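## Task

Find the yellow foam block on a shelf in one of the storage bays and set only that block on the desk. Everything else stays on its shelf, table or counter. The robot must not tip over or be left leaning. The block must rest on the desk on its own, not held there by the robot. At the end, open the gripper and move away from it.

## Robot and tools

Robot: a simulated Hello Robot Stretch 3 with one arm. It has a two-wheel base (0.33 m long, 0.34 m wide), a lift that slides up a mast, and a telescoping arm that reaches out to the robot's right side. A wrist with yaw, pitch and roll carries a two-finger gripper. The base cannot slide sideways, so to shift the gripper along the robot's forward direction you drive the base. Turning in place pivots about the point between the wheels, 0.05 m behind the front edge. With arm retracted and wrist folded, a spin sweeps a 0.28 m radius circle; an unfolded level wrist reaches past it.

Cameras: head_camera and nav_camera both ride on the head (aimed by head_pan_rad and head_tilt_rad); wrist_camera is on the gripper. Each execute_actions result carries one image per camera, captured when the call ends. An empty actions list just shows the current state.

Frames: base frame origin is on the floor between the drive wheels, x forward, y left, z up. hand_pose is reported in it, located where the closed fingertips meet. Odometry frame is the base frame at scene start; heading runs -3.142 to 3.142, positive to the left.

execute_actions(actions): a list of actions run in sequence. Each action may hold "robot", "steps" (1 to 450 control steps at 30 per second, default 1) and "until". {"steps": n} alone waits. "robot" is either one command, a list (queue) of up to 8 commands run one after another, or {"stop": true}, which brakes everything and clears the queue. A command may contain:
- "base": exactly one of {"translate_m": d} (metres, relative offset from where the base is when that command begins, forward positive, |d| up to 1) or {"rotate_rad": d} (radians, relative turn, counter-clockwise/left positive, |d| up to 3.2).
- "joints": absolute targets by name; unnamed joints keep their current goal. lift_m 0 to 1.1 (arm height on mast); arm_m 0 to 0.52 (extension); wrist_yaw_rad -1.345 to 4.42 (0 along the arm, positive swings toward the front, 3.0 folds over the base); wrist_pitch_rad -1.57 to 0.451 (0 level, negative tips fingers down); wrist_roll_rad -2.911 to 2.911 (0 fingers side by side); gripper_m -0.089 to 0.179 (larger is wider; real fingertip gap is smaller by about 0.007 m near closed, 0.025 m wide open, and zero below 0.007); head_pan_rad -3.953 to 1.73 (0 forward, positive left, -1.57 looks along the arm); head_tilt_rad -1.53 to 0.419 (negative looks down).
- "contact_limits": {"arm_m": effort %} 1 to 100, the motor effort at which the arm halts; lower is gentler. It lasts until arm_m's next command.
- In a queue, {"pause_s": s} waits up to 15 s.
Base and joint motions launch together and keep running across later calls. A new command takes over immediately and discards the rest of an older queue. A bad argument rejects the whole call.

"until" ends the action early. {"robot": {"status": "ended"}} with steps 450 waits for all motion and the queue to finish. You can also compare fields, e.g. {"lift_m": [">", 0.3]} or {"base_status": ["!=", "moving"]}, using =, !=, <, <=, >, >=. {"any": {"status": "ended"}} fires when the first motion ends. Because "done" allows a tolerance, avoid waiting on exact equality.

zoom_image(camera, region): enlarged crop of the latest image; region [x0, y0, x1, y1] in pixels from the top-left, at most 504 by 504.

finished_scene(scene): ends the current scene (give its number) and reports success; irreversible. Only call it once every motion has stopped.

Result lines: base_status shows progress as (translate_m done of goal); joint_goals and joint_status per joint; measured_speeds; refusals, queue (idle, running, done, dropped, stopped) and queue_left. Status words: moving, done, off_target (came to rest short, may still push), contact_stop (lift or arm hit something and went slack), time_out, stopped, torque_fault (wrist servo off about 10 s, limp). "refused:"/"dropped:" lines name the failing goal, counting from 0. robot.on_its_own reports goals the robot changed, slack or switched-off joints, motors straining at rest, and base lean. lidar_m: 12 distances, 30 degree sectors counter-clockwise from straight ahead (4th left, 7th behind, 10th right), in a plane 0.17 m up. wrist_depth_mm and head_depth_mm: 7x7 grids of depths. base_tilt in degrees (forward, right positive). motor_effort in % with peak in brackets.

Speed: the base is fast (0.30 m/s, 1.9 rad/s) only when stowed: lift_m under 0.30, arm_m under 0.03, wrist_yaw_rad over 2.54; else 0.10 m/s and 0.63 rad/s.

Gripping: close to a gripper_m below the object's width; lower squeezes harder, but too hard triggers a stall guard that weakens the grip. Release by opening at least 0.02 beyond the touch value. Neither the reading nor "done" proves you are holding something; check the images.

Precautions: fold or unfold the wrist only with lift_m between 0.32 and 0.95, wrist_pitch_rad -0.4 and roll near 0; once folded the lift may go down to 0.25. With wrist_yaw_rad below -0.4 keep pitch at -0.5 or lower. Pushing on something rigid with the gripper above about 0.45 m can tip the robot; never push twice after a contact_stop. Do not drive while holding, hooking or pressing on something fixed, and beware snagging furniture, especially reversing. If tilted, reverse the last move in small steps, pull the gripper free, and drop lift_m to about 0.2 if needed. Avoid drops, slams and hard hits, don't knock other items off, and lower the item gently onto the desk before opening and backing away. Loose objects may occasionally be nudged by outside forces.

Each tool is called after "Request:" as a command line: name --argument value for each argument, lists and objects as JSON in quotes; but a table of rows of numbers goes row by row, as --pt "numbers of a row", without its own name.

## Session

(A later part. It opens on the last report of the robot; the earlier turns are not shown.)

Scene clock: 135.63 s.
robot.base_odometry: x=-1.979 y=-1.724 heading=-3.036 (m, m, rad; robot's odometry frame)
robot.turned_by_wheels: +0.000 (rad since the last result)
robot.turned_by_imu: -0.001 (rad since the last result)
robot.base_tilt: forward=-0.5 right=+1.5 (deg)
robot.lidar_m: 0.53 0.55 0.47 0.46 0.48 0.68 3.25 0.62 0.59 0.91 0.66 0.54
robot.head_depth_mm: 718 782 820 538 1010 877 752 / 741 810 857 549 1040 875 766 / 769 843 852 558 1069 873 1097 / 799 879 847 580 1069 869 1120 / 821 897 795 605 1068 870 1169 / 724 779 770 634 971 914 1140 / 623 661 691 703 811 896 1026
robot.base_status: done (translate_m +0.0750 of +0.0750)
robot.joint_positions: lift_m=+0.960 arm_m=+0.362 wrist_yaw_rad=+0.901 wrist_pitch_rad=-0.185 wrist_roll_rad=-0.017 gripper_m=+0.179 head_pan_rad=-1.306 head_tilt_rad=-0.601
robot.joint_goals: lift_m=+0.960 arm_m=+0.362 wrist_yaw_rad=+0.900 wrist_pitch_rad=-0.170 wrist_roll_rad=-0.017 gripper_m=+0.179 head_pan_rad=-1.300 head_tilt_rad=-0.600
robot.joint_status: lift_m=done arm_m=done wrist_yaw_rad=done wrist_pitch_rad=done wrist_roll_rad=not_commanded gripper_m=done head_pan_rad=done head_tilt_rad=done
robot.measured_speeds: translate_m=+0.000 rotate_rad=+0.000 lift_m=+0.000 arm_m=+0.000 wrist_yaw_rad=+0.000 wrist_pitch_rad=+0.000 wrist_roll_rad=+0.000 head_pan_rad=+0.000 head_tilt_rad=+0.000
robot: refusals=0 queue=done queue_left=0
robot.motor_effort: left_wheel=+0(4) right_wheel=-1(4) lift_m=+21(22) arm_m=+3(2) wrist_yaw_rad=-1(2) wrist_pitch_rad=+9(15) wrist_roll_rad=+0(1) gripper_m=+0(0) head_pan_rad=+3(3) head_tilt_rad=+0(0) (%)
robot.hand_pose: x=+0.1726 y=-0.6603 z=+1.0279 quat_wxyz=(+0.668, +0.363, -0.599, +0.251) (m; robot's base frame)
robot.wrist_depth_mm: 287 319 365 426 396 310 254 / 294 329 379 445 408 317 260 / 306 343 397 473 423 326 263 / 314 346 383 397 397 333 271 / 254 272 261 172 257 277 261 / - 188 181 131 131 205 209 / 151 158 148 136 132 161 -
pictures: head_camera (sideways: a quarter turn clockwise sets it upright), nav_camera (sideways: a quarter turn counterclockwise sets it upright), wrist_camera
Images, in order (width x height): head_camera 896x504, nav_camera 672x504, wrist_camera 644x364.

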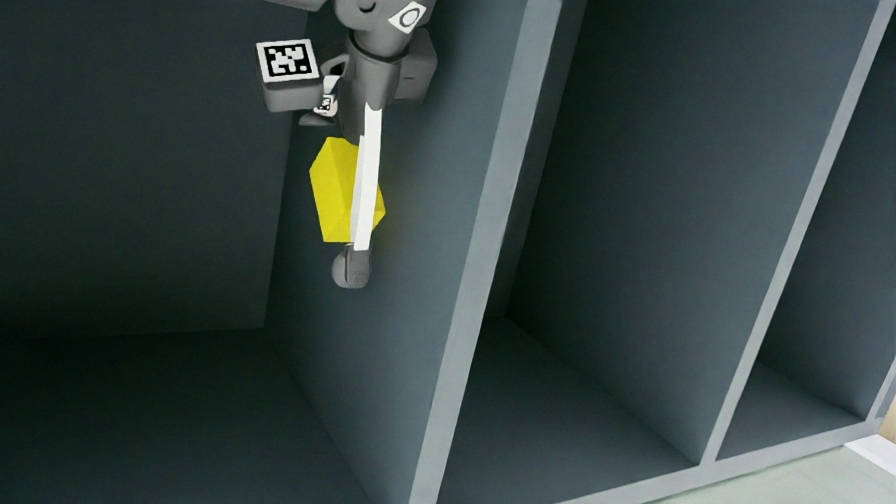

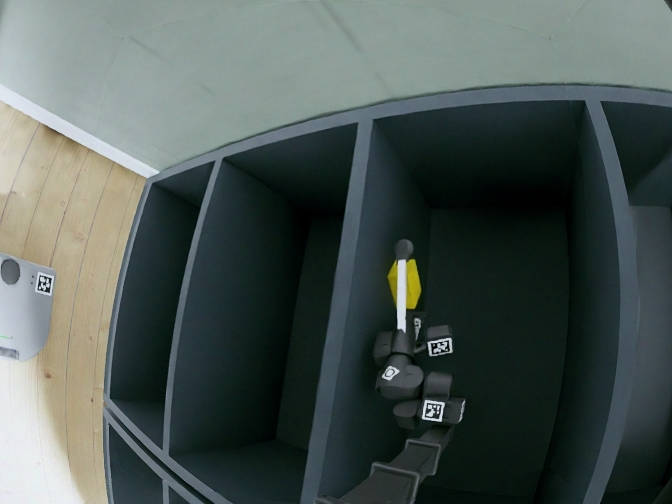

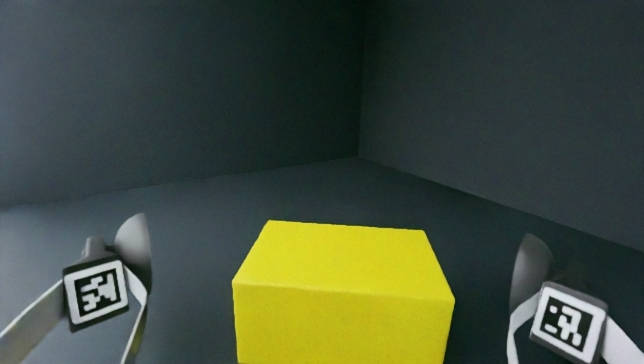

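Tips are too high; pitch down more.

Request:
execute_actions --actions '[{"robot":[{"joints":{"lift_m":0.955,"wrist_pitch_rad":-0.27}},{"joints":{"gripper_m":0.1}}],"steps":450,"until":{"robot":{"status":"ended"}}}]'

Scene clock: 141.70 s.
robot.base_odometry: x=-1.979 y=-1.724 heading=-3.036 (m, m, rad; robot's odometry frame)
robot.turned_by_wheels: +0.000 (rad since the last result)
robot.turned_by_imu: -0.001 (rad since the last result)
robot.base_tilt: forward=-0.5 right=+1.4 (deg)
robot.lidar_m: 0.53 0.55 0.47 0.46 0.48 0.68 3.24 0.62 0.58 0.91 0.66 0.54
robot.head_depth_mm: 720 782 827 529 1008 873 754 / 744 812 850 538 1045 874 769 / 770 844 824 559 1067 870 1096 / 800 880 848 581 1072 871 1123 / 820 897 795 607 1068 868 1166 / 724 778 771 634 972 915 1142 / 624 661 692 705 809 891 1022
robot.base_status: done (translate_m +0.0750 of +0.0750)
robot.joint_positions: lift_m=+0.955 arm_m=+0.362 wrist_yaw_rad=+0.899 wrist_pitch_rad=-0.250 wrist_roll_rad=-0.018 gripper_m=+0.100 head_pan_rad=-1.306 head_tilt_rad=-0.601
robot.joint_goals: lift_m=+0.955 arm_m=+0.362 wrist_yaw_rad=+0.900 wrist_pitch_rad=-0.270 wrist_roll_rad=-0.018 gripper_m=+0.100 head_pan_rad=-1.300 head_tilt_rad=-0.600
robot.joint_status: lift_m=done arm_m=done wrist_yaw_rad=done wrist_pitch_rad=done wrist_roll_rad=not_commanded gripper_m=done head_pan_rad=done head_tilt_rad=done
robot.measured_speeds: translate_m=+0.000 rotate_rad=+0.000 lift_m=+0.000 arm_m=+0.000 wrist_yaw_rad=+0.000 wrist_pitch_rad=+0.000 wrist_roll_rad=+0.000 head_pan_rad=+0.000 head_tilt_rad=+0.000
robot: refusals=0 queue=done queue_left=0
robot.motor_effort: left_wheel=-1(0) right_wheel=+1(2) lift_m=+15(22) arm_m=+3(3) wrist_yaw_rad=+1(1) wrist_pitch_rad=-12(11) wrist_roll_rad=+0(0) gripper_m=-3(86) head_pan_rad=+4(3) head_tilt_rad=+2(1) (%)
robot.hand_pose: x=+0.1682 y=-0.6576 z=+1.0072 quat_wxyz=(+0.676, +0.382, -0.587, +0.229) (m; robot's base frame)
robot.wrist_depth_mm: 284 317 363 424 396 308 252 / 296 332 382 451 407 317 259 / 309 347 394 452 411 328 264 / 290 295 302 305 311 311 271 / 211 213 140 134 136 224 228 / 165 170 140 135 130 174 175 / 140 135 138 139 137 136 143
pictures: head_camera (sideways: a quarter turn clockwise sets it upright), nav_camera (sideways: a quarter turn counterclockwise sets it upright), wrist_camera
Images, in order (width x height): head_camera 896x504, nav_camera 672x504, wrist_camera 644x364.

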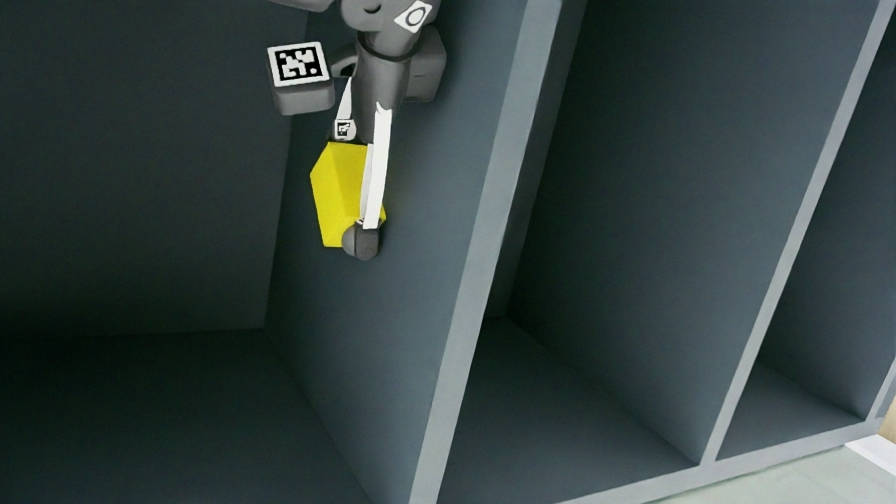

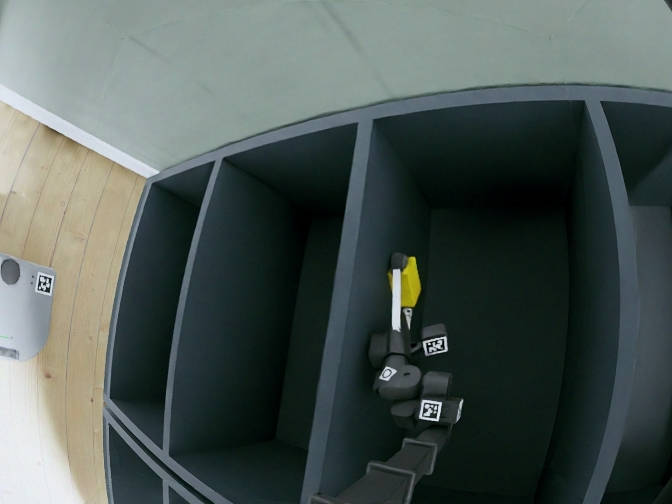

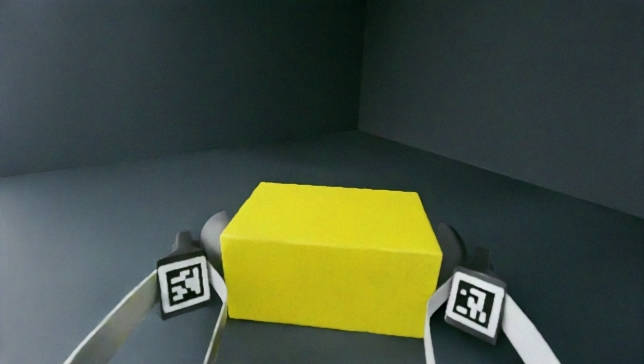

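Request:
execute_actions --actions '[{"robot":[{"joints":{"gripper_m":0.04}},{"joints":{"lift_m":0.99}},{"joints":{"arm_m":0.02}},{"joints":{"lift_m":0.9,"wrist_yaw_rad":1.6,"wrist_pitch_rad":-0.4}},{"joints":{"lift_m":0.28,"wrist_yaw_rad":2.62,"head_pan_rad":-3.1,"head_tilt_rad":-0.6}}],"steps":450,"until":{"robot":{"status":"ended"}}},{"steps":450,"until":{"robot":{"status":"ended"}}}]'

Scene clock: 161.60 s.
robot.base_odometry: x=-1.979 y=-1.724 heading=-3.036 (m, m, rad; robot's odometry frame)
robot.turned_by_wheels: +0.000 (rad since the last result)
robot.turned_by_imu: -0.002 (rad since the last result)
robot.base_tilt: forward=-0.5 right=+1.5 (deg)
robot.lidar_m: 0.53 0.55 0.47 0.46 0.48 0.68 3.24 0.63 0.58 0.91 0.66 0.54
robot.head_depth_mm: 2667 2936 3126 2376 1828 1482 1250 / 2689 2975 3175 2388 1828 1480 1250 / 2770 3032 3215 2382 1842 1488 1247 / 2770 3046 3305 2395 1822 1488 1243 / 2842 3119 3327 2356 1776 1485 1246 / 1170 1255 1416 1497 1704 1442 1239 / 1157 1236 1425 1385 1138 1380 1197
robot.base_status: done (translate_m +0.0750 of +0.0750)
robot.joint_positions: lift_m=+0.280 arm_m=+0.020 wrist_yaw_rad=+2.618 wrist_pitch_rad=-0.417 wrist_roll_rad=-0.018 gripper_m=+0.050 head_pan_rad=-3.093 head_tilt_rad=-0.601
robot.joint_goals: lift_m=+0.280 arm_m=+0.020 wrist_yaw_rad=+2.620 wrist_pitch_rad=-0.400 wrist_roll_rad=-0.018 gripper_m=+0.049 head_pan_rad=-3.100 head_tilt_rad=-0.600
robot.joint_status: lift_m=done arm_m=done wrist_yaw_rad=done wrist_pitch_rad=done wrist_roll_rad=not_commanded gripper_m=done head_pan_rad=done head_tilt_rad=done
robot.measured_speeds: translate_m=+0.000 rotate_rad=+0.000 lift_m=+0.000 arm_m=+0.000 wrist_yaw_rad=+0.000 wrist_pitch_rad=+0.000 wrist_roll_rad=+0.000 head_pan_rad=+0.000 head_tilt_rad=+0.000
robot: refusals=0 queue=done queue_left=0
robot.on_its_own: gripper_m is held at +0.049, not at your +0.040, by its stall guard, which is not easing now
robot.motor_effort: left_wheel=+0(0) right_wheel=-1(1) lift_m=+17(20) arm_m=-4(4) wrist_yaw_rad=+1(2) wrist_pitch_rad=+10(11) wrist_roll_rad=+0(0) gripper_m=-19(97) head_pan_rad=-3(49) head_tilt_rad=+1(2) (%)
robot.hand_pose: x=+0.0910 y=+0.0291 z=+0.2931 quat_wxyz=(+0.321, +0.700, -0.034, +0.637) (m; robot's base frame)
robot.wrist_depth_mm: 386 422 466 518 580 488 385 / 409 452 498 568 632 507 398 / 436 479 541 614 682 525 409 / 471 517 575 635 696 539 425 / 511 559 135 133 135 545 434 / - 521 134 131 127 516 436 / - - 422 412 413 434 426
pictures: head_camera (sideways: a quarter turn clockwise sets it upright), nav_camera (sideways: a quarter turn counterclockwise sets it upright), wrist_camera
Images, in order (width x height): head_camera 896x504, nav_camera 672x504, wrist_camera 644x364.

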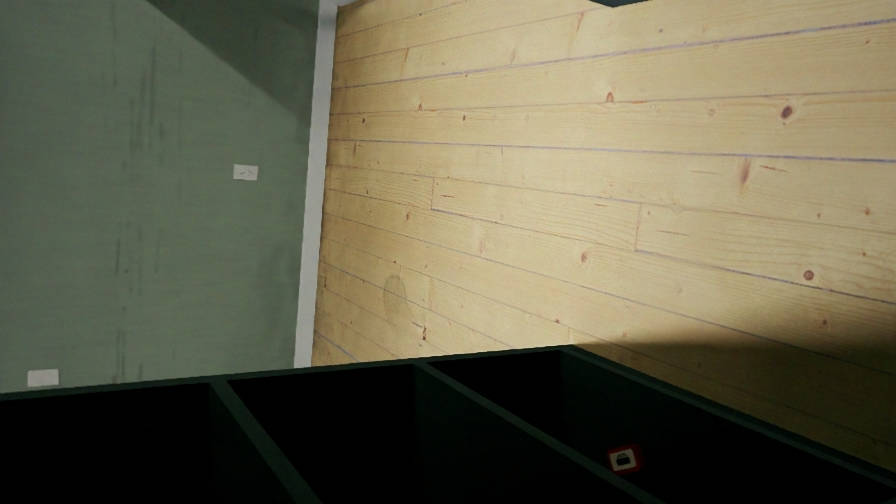

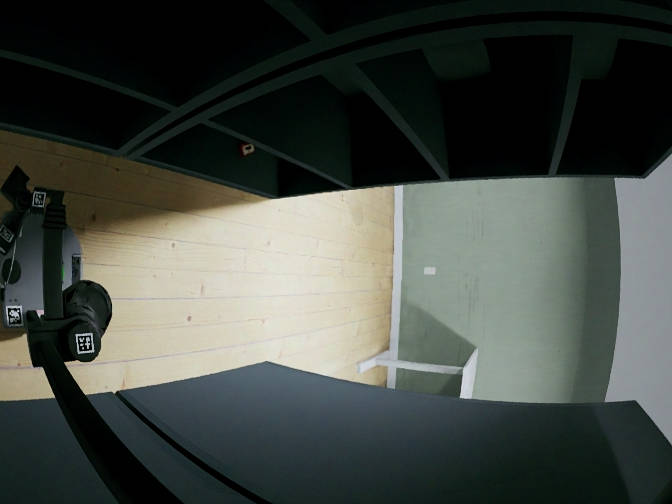

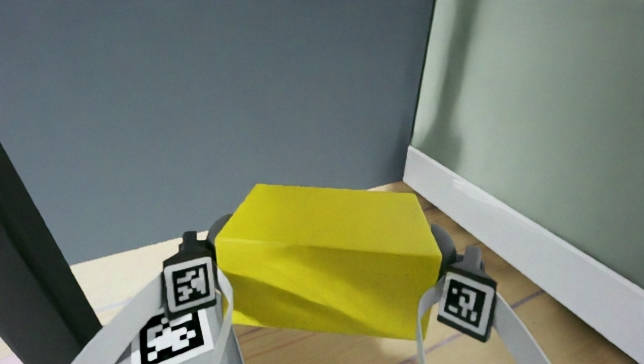

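Request:
execute_actions --actions '[{"robot":[{"base":{"rotate_rad":3.14},"joints":{"head_pan_rad":-0.5,"head_tilt_rad":-0.5}},{"base":{"translate_m":1}},{"base":{"translate_m":0.8}}],"steps":450,"until":{"robot":{"status":"ended"}}},{"steps":450,"until":{"robot":{"status":"ended"}}}]'

Scene clock: 181.03 s.
robot.base_odometry: x=-0.188 y=-1.537 heading=+0.104 (m, m, rad; robot's odometry frame)
robot.turned_by_wheels: +3.140 (rad since the last result)
robot.turned_by_imu: +3.143 (rad since the last result)
robot.base_tilt: forward=-0.5 right=+1.5 (deg)
robot.lidar_m: 1.45 1.50 2.05 1.87 0.64 0.63 1.81 0.67 0.66 2.01 1.47 1.26
robot.head_depth_mm: 1528 1682 1220 2059 1957 1622 1330 / 1452 1583 1281 1382 1885 1567 1326 / 1387 1522 1577 1857 1946 1603 1317 / 1323 1448 1577 1741 1890 1601 1321 / 1270 1382 1494 1651 1820 1589 1321 / 1221 1319 1423 1568 1724 1588 1312 / 1170 1265 1367 1490 1646 1588 1309
robot.base_status: done (translate_m +0.8000 of +0.8000)
robot.joint_positions: lift_m=+0.280 arm_m=+0.020 wrist_yaw_rad=+2.619 wrist_pitch_rad=-0.417 wrist_roll_rad=-0.019 gripper_m=+0.050 head_pan_rad=-0.507 head_tilt_rad=-0.507
robot.joint_goals: lift_m=+0.280 arm_m=+0.020 wrist_yaw_rad=+2.620 wrist_pitch_rad=-0.400 wrist_roll_rad=-0.019 gripper_m=+0.049 head_pan_rad=-0.500 head_tilt_rad=-0.500
robot.joint_status: lift_m=done arm_m=done wrist_yaw_rad=done wrist_pitch_rad=done wrist_roll_rad=not_commanded gripper_m=done head_pan_rad=done head_tilt_rad=done
robot.measured_speeds: translate_m=+0.000 rotate_rad=+0.000 lift_m=+0.000 arm_m=+0.000 wrist_yaw_rad=+0.000 wrist_pitch_rad=+0.000 wrist_roll_rad=+0.000 head_pan_rad=+0.000 head_tilt_rad=+0.000
robot: refusals=0 queue=done queue_left=0
robot.on_its_own: gripper_m is held at +0.049, not at your +0.040, by its stall guard, which is not easing now
robot.motor_effort: left_wheel=-3(8) right_wheel=+2(10) lift_m=+17(17) arm_m=-4(5) wrist_yaw_rad=+1(1) wrist_pitch_rad=+10(10) wrist_roll_rad=+0(0) gripper_m=-19(19) head_pan_rad=+4(49) head_tilt_rad=+3(15) (%)
robot.hand_pose: x=+0.0909 y=+0.0291 z=+0.2929 quat_wxyz=(+0.321, +0.700, -0.034, +0.637) (m; robot's base frame)
robot.wrist_depth_mm: - - - - - - - / - - - - - - - / - - - - - - - / 765 767 762 770 778 780 792 / 606 607 135 133 135 616 618 / - 520 134 131 127 512 516 / - - 423 413 413 434 441
pictures: head_camera (sideways: a quarter turn clockwise sets it upright), nav_camera (sideways: a quarter turn counterclockwise sets it upright), wrist_camera
Images, in order (width x height): head_camera 896x504, nav_camera 672x504, wrist_camera 644x364.

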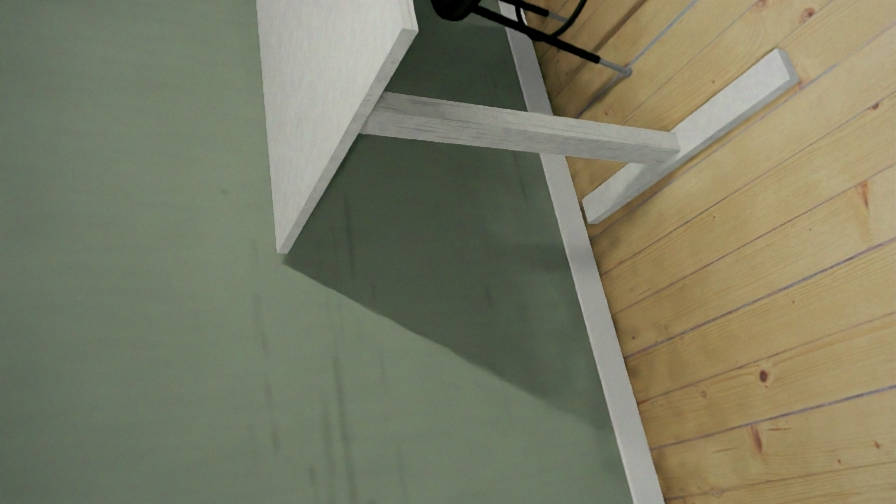

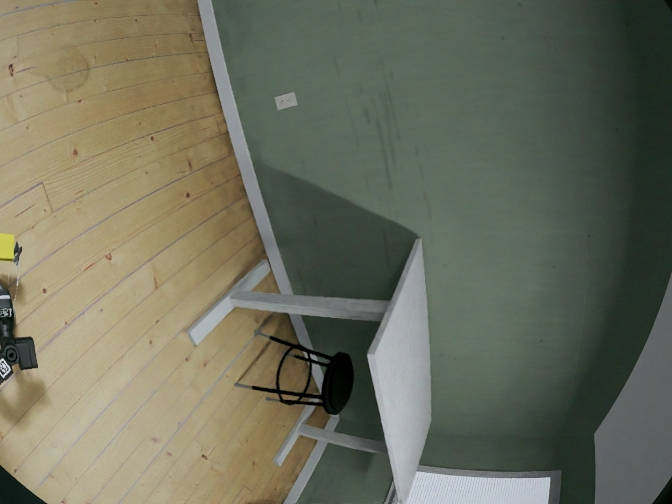

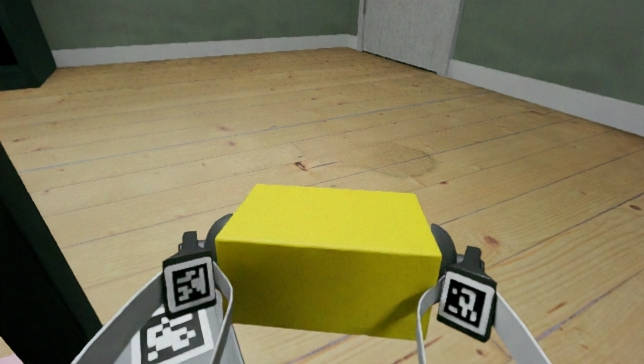

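Request:
execute_actions --actions '[{"robot":[{"base":{"rotate_rad":-0.1}},{"base":{"translate_m":1},"joints":{"head_pan_rad":-1.5,"head_tilt_rad":-0.7}},{"joints":{"lift_m":0.93,"wrist_yaw_rad":0,"wrist_pitch_rad":-0.25}}],"steps":450,"until":{"robot":{"status":"ended"}}},{"steps":450,"until":{"robot":{"status":"ended"}}}]'

Scene clock: 202.03 s.
robot.base_odometry: x=+0.812 y=-1.533 heading=+0.004 (m, m, rad; robot's odometry frame)
robot.turned_by_wheels: -0.100 (rad since the last result)
robot.turned_by_imu: -0.103 (rad since the last result)
robot.base_tilt: forward=-0.5 right=+1.5 (deg)
robot.lidar_m: 0.46 0.47 0.60 1.33 2.40 1.54 1.55 1.49 2.05 0.67 0.72 0.49
robot.head_depth_mm: 2005 1105 736 1885 1730 - - / 1965 1100 731 605 - - - / 1951 1095 732 611 1672 1366 1220 / 1987 1092 732 792 949 1187 1192 / 1993 1092 730 1890 1659 1390 1185 / 1561 1086 726 1625 1625 1390 1188 / 1143 1054 728 1217 1251 1270 1167
robot.base_status: done (translate_m +1.0000 of +1.0000)
robot.joint_positions: lift_m=+0.930 arm_m=+0.020 wrist_yaw_rad=+0.002 wrist_pitch_rad=-0.274 wrist_roll_rad=-0.019 gripper_m=+0.050 head_pan_rad=-1.493 head_tilt_rad=-0.691
robot.joint_goals: lift_m=+0.930 arm_m=+0.020 wrist_yaw_rad=+0.000 wrist_pitch_rad=-0.250 wrist_roll_rad=-0.019 gripper_m=+0.049 head_pan_rad=-1.500 head_tilt_rad=-0.700
robot.joint_status: lift_m=done arm_m=done wrist_yaw_rad=done wrist_pitch_rad=done wrist_roll_rad=not_commanded gripper_m=done head_pan_rad=done head_tilt_rad=done
robot.measured_speeds: translate_m=+0.000 rotate_rad=+0.000 lift_m=+0.000 arm_m=+0.000 wrist_yaw_rad=+0.000 wrist_pitch_rad=+0.000 wrist_roll_rad=+0.000 head_pan_rad=+0.000 head_tilt_rad=+0.000
robot: refusals=0 queue=done queue_left=0
robot.on_its_own: gripper_m is held at +0.049, not at your +0.040, by its stall guard, which is not easing now
robot.motor_effort: left_wheel=+2(10) right_wheel=-3(5) lift_m=+21(23) arm_m=-4(4) wrist_yaw_rad=-1(3) wrist_pitch_rad=+14(18) wrist_roll_rad=+0(0) gripper_m=-19(19) head_pan_rad=-3(50) head_tilt_rad=-4(17) (%)
robot.hand_pose: x=-0.0210 y=-0.4055 z=+0.9762 quat_wxyz=(+0.707, +0.098, -0.694, -0.095) (m; robot's base frame)
robot.wrist_depth_mm: 633 947 - - - - - / 626 873 - - - - - / 473 486 495 511 531 - - / 315 315 318 321 327 333 - / 640 955 135 133 136 - - / 631 822 134 131 127 - - / 618 - 568 - - - -
pictures: head_camera (sideways: a quarter turn clockwise sets it upright), nav_camera (sideways: a quarter turn counterclockwise sets it upright), wrist_camera
Images, in order (width x height): head_camera 896x504, nav_camera 672x504, wrist_camera 644x364.

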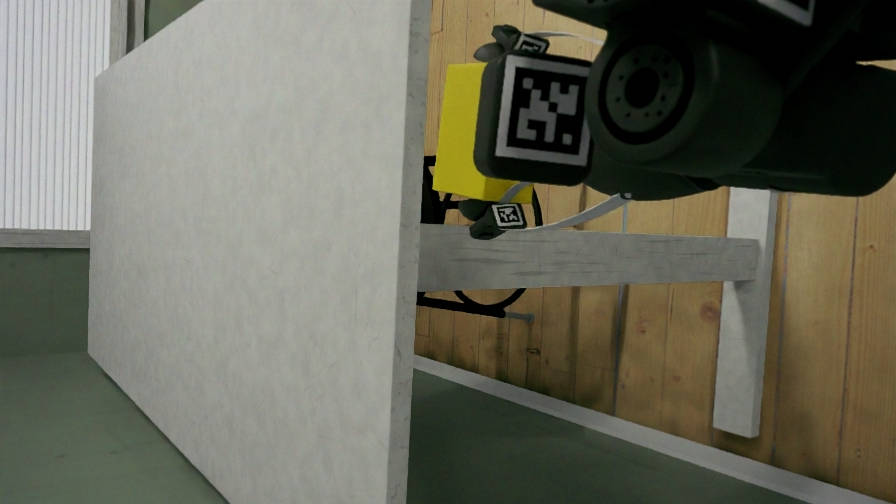

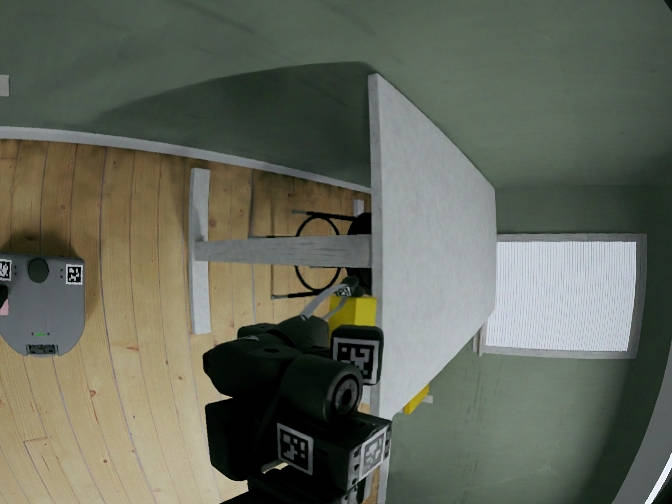

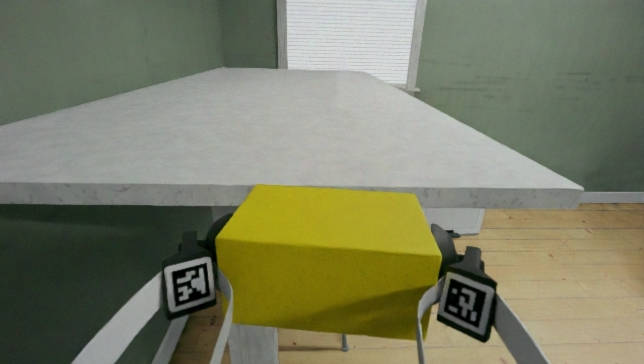

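Request:
execute_actions --actions '[{"robot":[{"joints":{"lift_m":0.99}},{"joints":{"arm_m":0.33}},{"joints":{"lift_m":0.95}}],"steps":450,"until":{"robot":{"status":"ended"}}}]'

Scene clock: 213.53 s.
robot.base_odometry: x=+0.812 y=-1.533 heading=+0.004 (m, m, rad; robot's odometry frame)
robot.turned_by_wheels: +0.000 (rad since the last result)
robot.turned_by_imu: -0.001 (rad since the last result)
robot.base_tilt: forward=-0.4 right=+1.5 (deg)
robot.lidar_m: 0.46 0.47 0.60 1.33 2.40 1.54 1.55 1.50 2.04 0.67 0.72 0.49
robot.head_depth_mm: 2003 1750 - 1893 1677 1392 1194 / 1964 1229 - 1968 1667 1390 1190 / 1943 1088 699 1739 1620 1394 1189 / 1965 1088 731 794 959 1181 1191 / 1977 1089 728 1883 1661 1395 1192 / 1564 1088 726 1617 1623 1386 1191 / 1144 1054 726 1217 1259 1270 1164
robot.base_status: done (translate_m +1.0000 of +1.0000)
robot.joint_positions: lift_m=+0.950 arm_m=+0.330 wrist_yaw_rad=+0.001 wrist_pitch_rad=-0.273 wrist_roll_rad=-0.019 gripper_m=+0.050 head_pan_rad=-1.493 head_tilt_rad=-0.692
robot.joint_goals: lift_m=+0.950 arm_m=+0.330 wrist_yaw_rad=+0.000 wrist_pitch_rad=-0.250 wrist_roll_rad=-0.019 gripper_m=+0.049 head_pan_rad=-1.500 head_tilt_rad=-0.700
robot.joint_status: lift_m=done arm_m=done wrist_yaw_rad=done wrist_pitch_rad=done wrist_roll_rad=not_commanded gripper_m=done head_pan_rad=done head_tilt_rad=done
robot.measured_speeds: translate_m=+0.000 rotate_rad=+0.000 lift_m=+0.000 arm_m=+0.000 wrist_yaw_rad=+0.000 wrist_pitch_rad=+0.000 wrist_roll_rad=+0.000 head_pan_rad=+0.000 head_tilt_rad=+0.000
robot: refusals=0 queue=done queue_left=0
robot.on_its_own: gripper_m is held at +0.049, not at your +0.040, by its stall guard, which is not easing now
robot.motor_effort: left_wheel=+1(2) right_wheel=-3(3) lift_m=+16(23) arm_m=+3(3) wrist_yaw_rad=-1(1) wrist_pitch_rad=+14(14) wrist_roll_rad=+0(0) gripper_m=-19(19) head_pan_rad=-3(4) head_tilt_rad=-3(3) (%)
robot.hand_pose: x=-0.0213 y=-0.7149 z=+0.9965 quat_wxyz=(+0.707, +0.098, -0.694, -0.095) (m; robot's base frame)
robot.wrist_depth_mm: 669 - - - - - - / 668 916 - - - - - / 537 553 566 584 600 - - / 351 354 358 370 374 383 - / 259 262 135 133 135 275 312 / 205 214 134 131 127 217 218 / 170 171 172 163 164 174 179
pictures: head_camera (sideways: a quarter turn clockwise sets it upright), nav_camera (sideways: a quarter turn counterclockwise sets it upright), wrist_camera
Images, in order (width x height): head_camera 896x504, nav_camera 672x504, wrist_camera 644x364.

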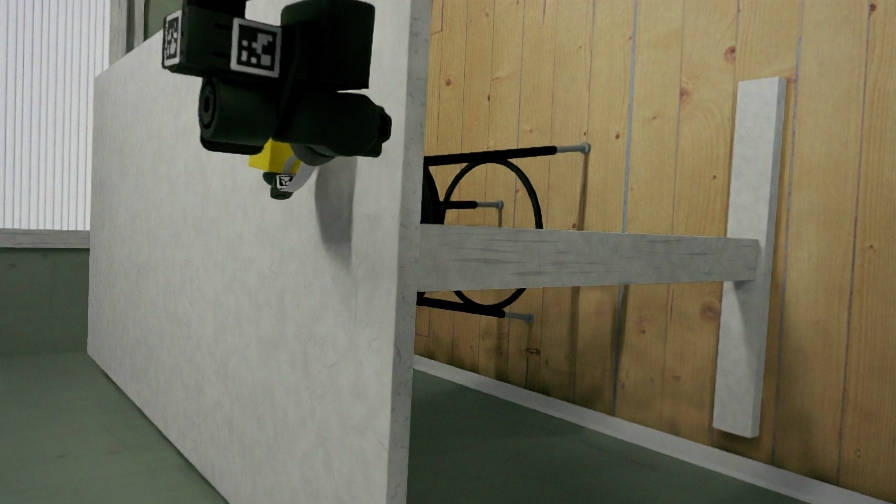

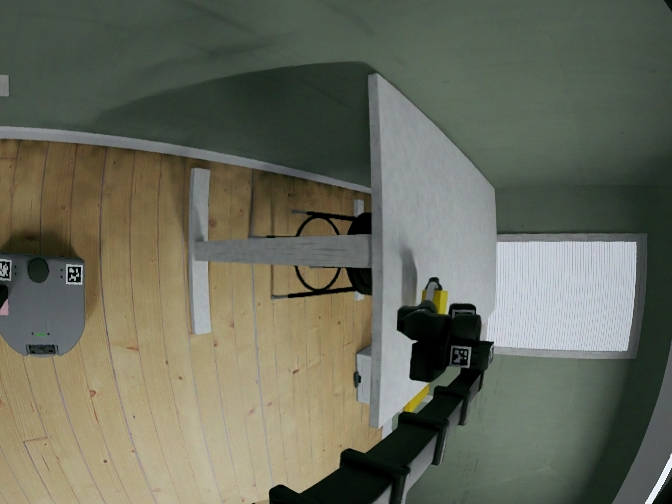

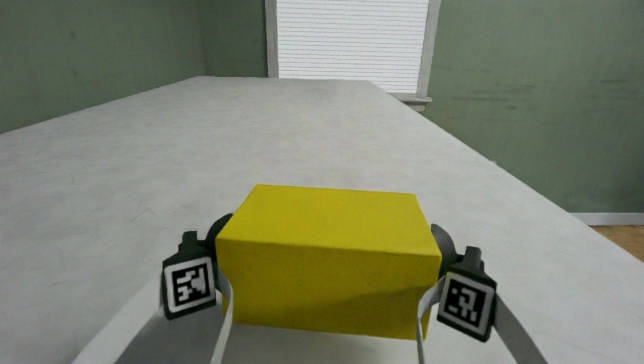

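Request:
execute_actions --actions '[{"robot":{"joints":{"lift_m":0.923}},"steps":450,"until":{"robot":{"status":"ended"}}},{"robot":[{"joints":{"gripper_m":0.15}},{"joints":{"lift_m":0.97}},{"joints":{"arm_m":0.0}}],"steps":450,"until":{"robot":{"status":"ended"}}}]'

Scene clock: 226.80 s.
robot.base_odometry: x=+0.812 y=-1.533 heading=+0.004 (m, m, rad; robot's odometry frame)
robot.turned_by_wheels: +0.000 (rad since the last result)
robot.turned_by_imu: -0.001 (rad since the last result)
robot.base_tilt: forward=-0.4 right=+1.5 (deg)
robot.lidar_m: 0.46 0.47 0.60 1.33 2.40 1.54 1.55 1.50 2.05 0.67 0.72 0.49
robot.head_depth_mm: 2003 1106 736 619 - - - / 1945 1100 689 611 - - - / 1970 1092 699 1261 1666 1394 1196 / 1986 1091 730 785 967 1186 1196 / 1987 1084 730 1876 1661 1389 1185 / 1571 1083 728 1618 1612 1388 1189 / 1139 1054 724 1215 1254 1278 1161
robot.base_status: done (translate_m +1.0000 of +1.0000)
robot.joint_positions: lift_m=+0.970 arm_m=+0.003 wrist_yaw_rad=+0.001 wrist_pitch_rad=-0.271 wrist_roll_rad=-0.019 gripper_m=+0.150 head_pan_rad=-1.493 head_tilt_rad=-0.692
robot.joint_goals: lift_m=+0.970 arm_m=+0.000 wrist_yaw_rad=+0.000 wrist_pitch_rad=-0.250 wrist_roll_rad=-0.019 gripper_m=+0.150 head_pan_rad=-1.500 head_tilt_rad=-0.700
robot.joint_status: lift_m=done arm_m=done wrist_yaw_rad=done wrist_pitch_rad=done wrist_roll_rad=not_commanded gripper_m=done head_pan_rad=done head_tilt_rad=done
robot.measured_speeds: translate_m=+0.000 rotate_rad=+0.000 lift_m=+0.000 arm_m=+0.000 wrist_yaw_rad=+0.000 wrist_pitch_rad=+0.000 wrist_roll_rad=+0.000 head_pan_rad=+0.000 head_tilt_rad=+0.000
robot: refusals=0 queue=done queue_left=0
robot.motor_effort: left_wheel=+2(1) right_wheel=-3(4) lift_m=+21(21) arm_m=-5(5) wrist_yaw_rad=+0(0) wrist_pitch_rad=+12(14) wrist_roll_rad=+0(0) gripper_m=+0(81) head_pan_rad=-4(4) head_tilt_rad=-4(3) (%)
robot.hand_pose: x=-0.0213 y=-0.3884 z=+1.0168 quat_wxyz=(+0.707, +0.097, -0.694, -0.095) (m; robot's base frame)
robot.wrist_depth_mm: 628 938 - - - - - / 625 933 - - - - - / 582 643 660 678 699 - - / 401 407 418 422 429 474 - / 568 342 484 970 - - - / 614 - 537 - - - - / 581 957 - - - - -
pictures: head_camera (sideways: a quarter turn clockwise sets it upright), nav_camera (sideways: a quarter turn counterclockwise sets it upright), wrist_camera
Images, in order (width x height): head_camera 896x504, nav_camera 672x504, wrist_camera 644x364.

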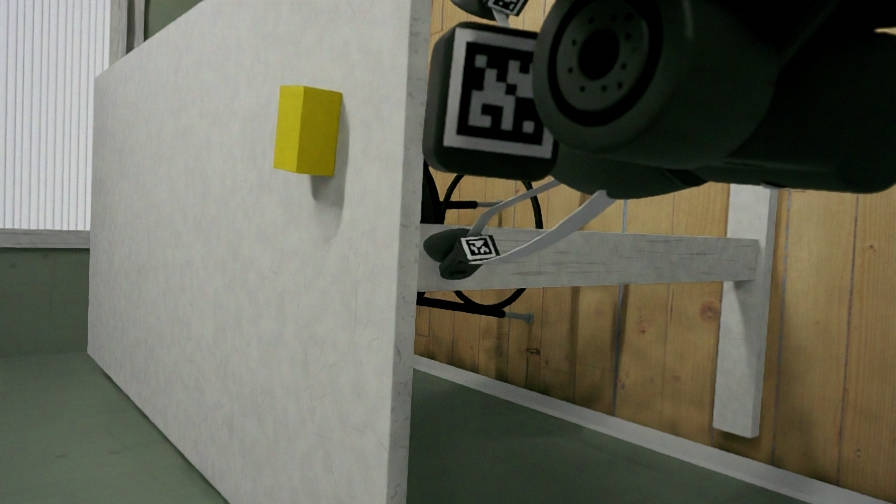

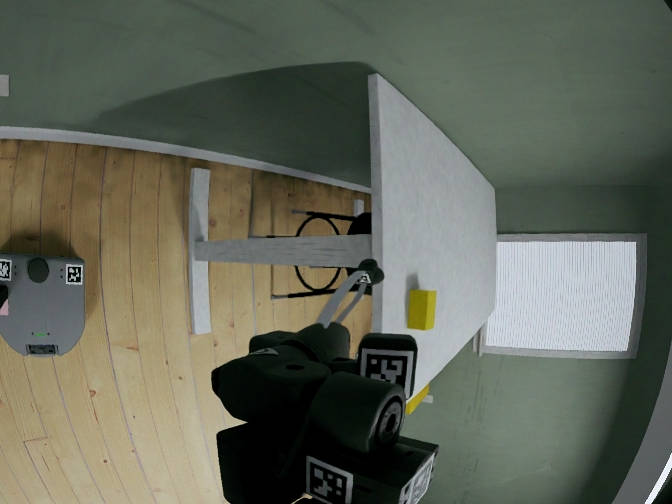

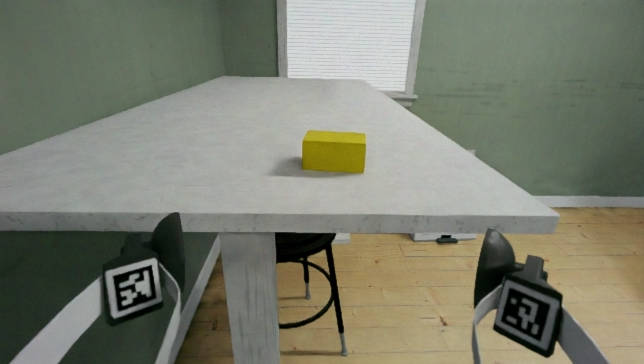

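Request:
finished_scene --scene 1

The scene is finished: the task was done.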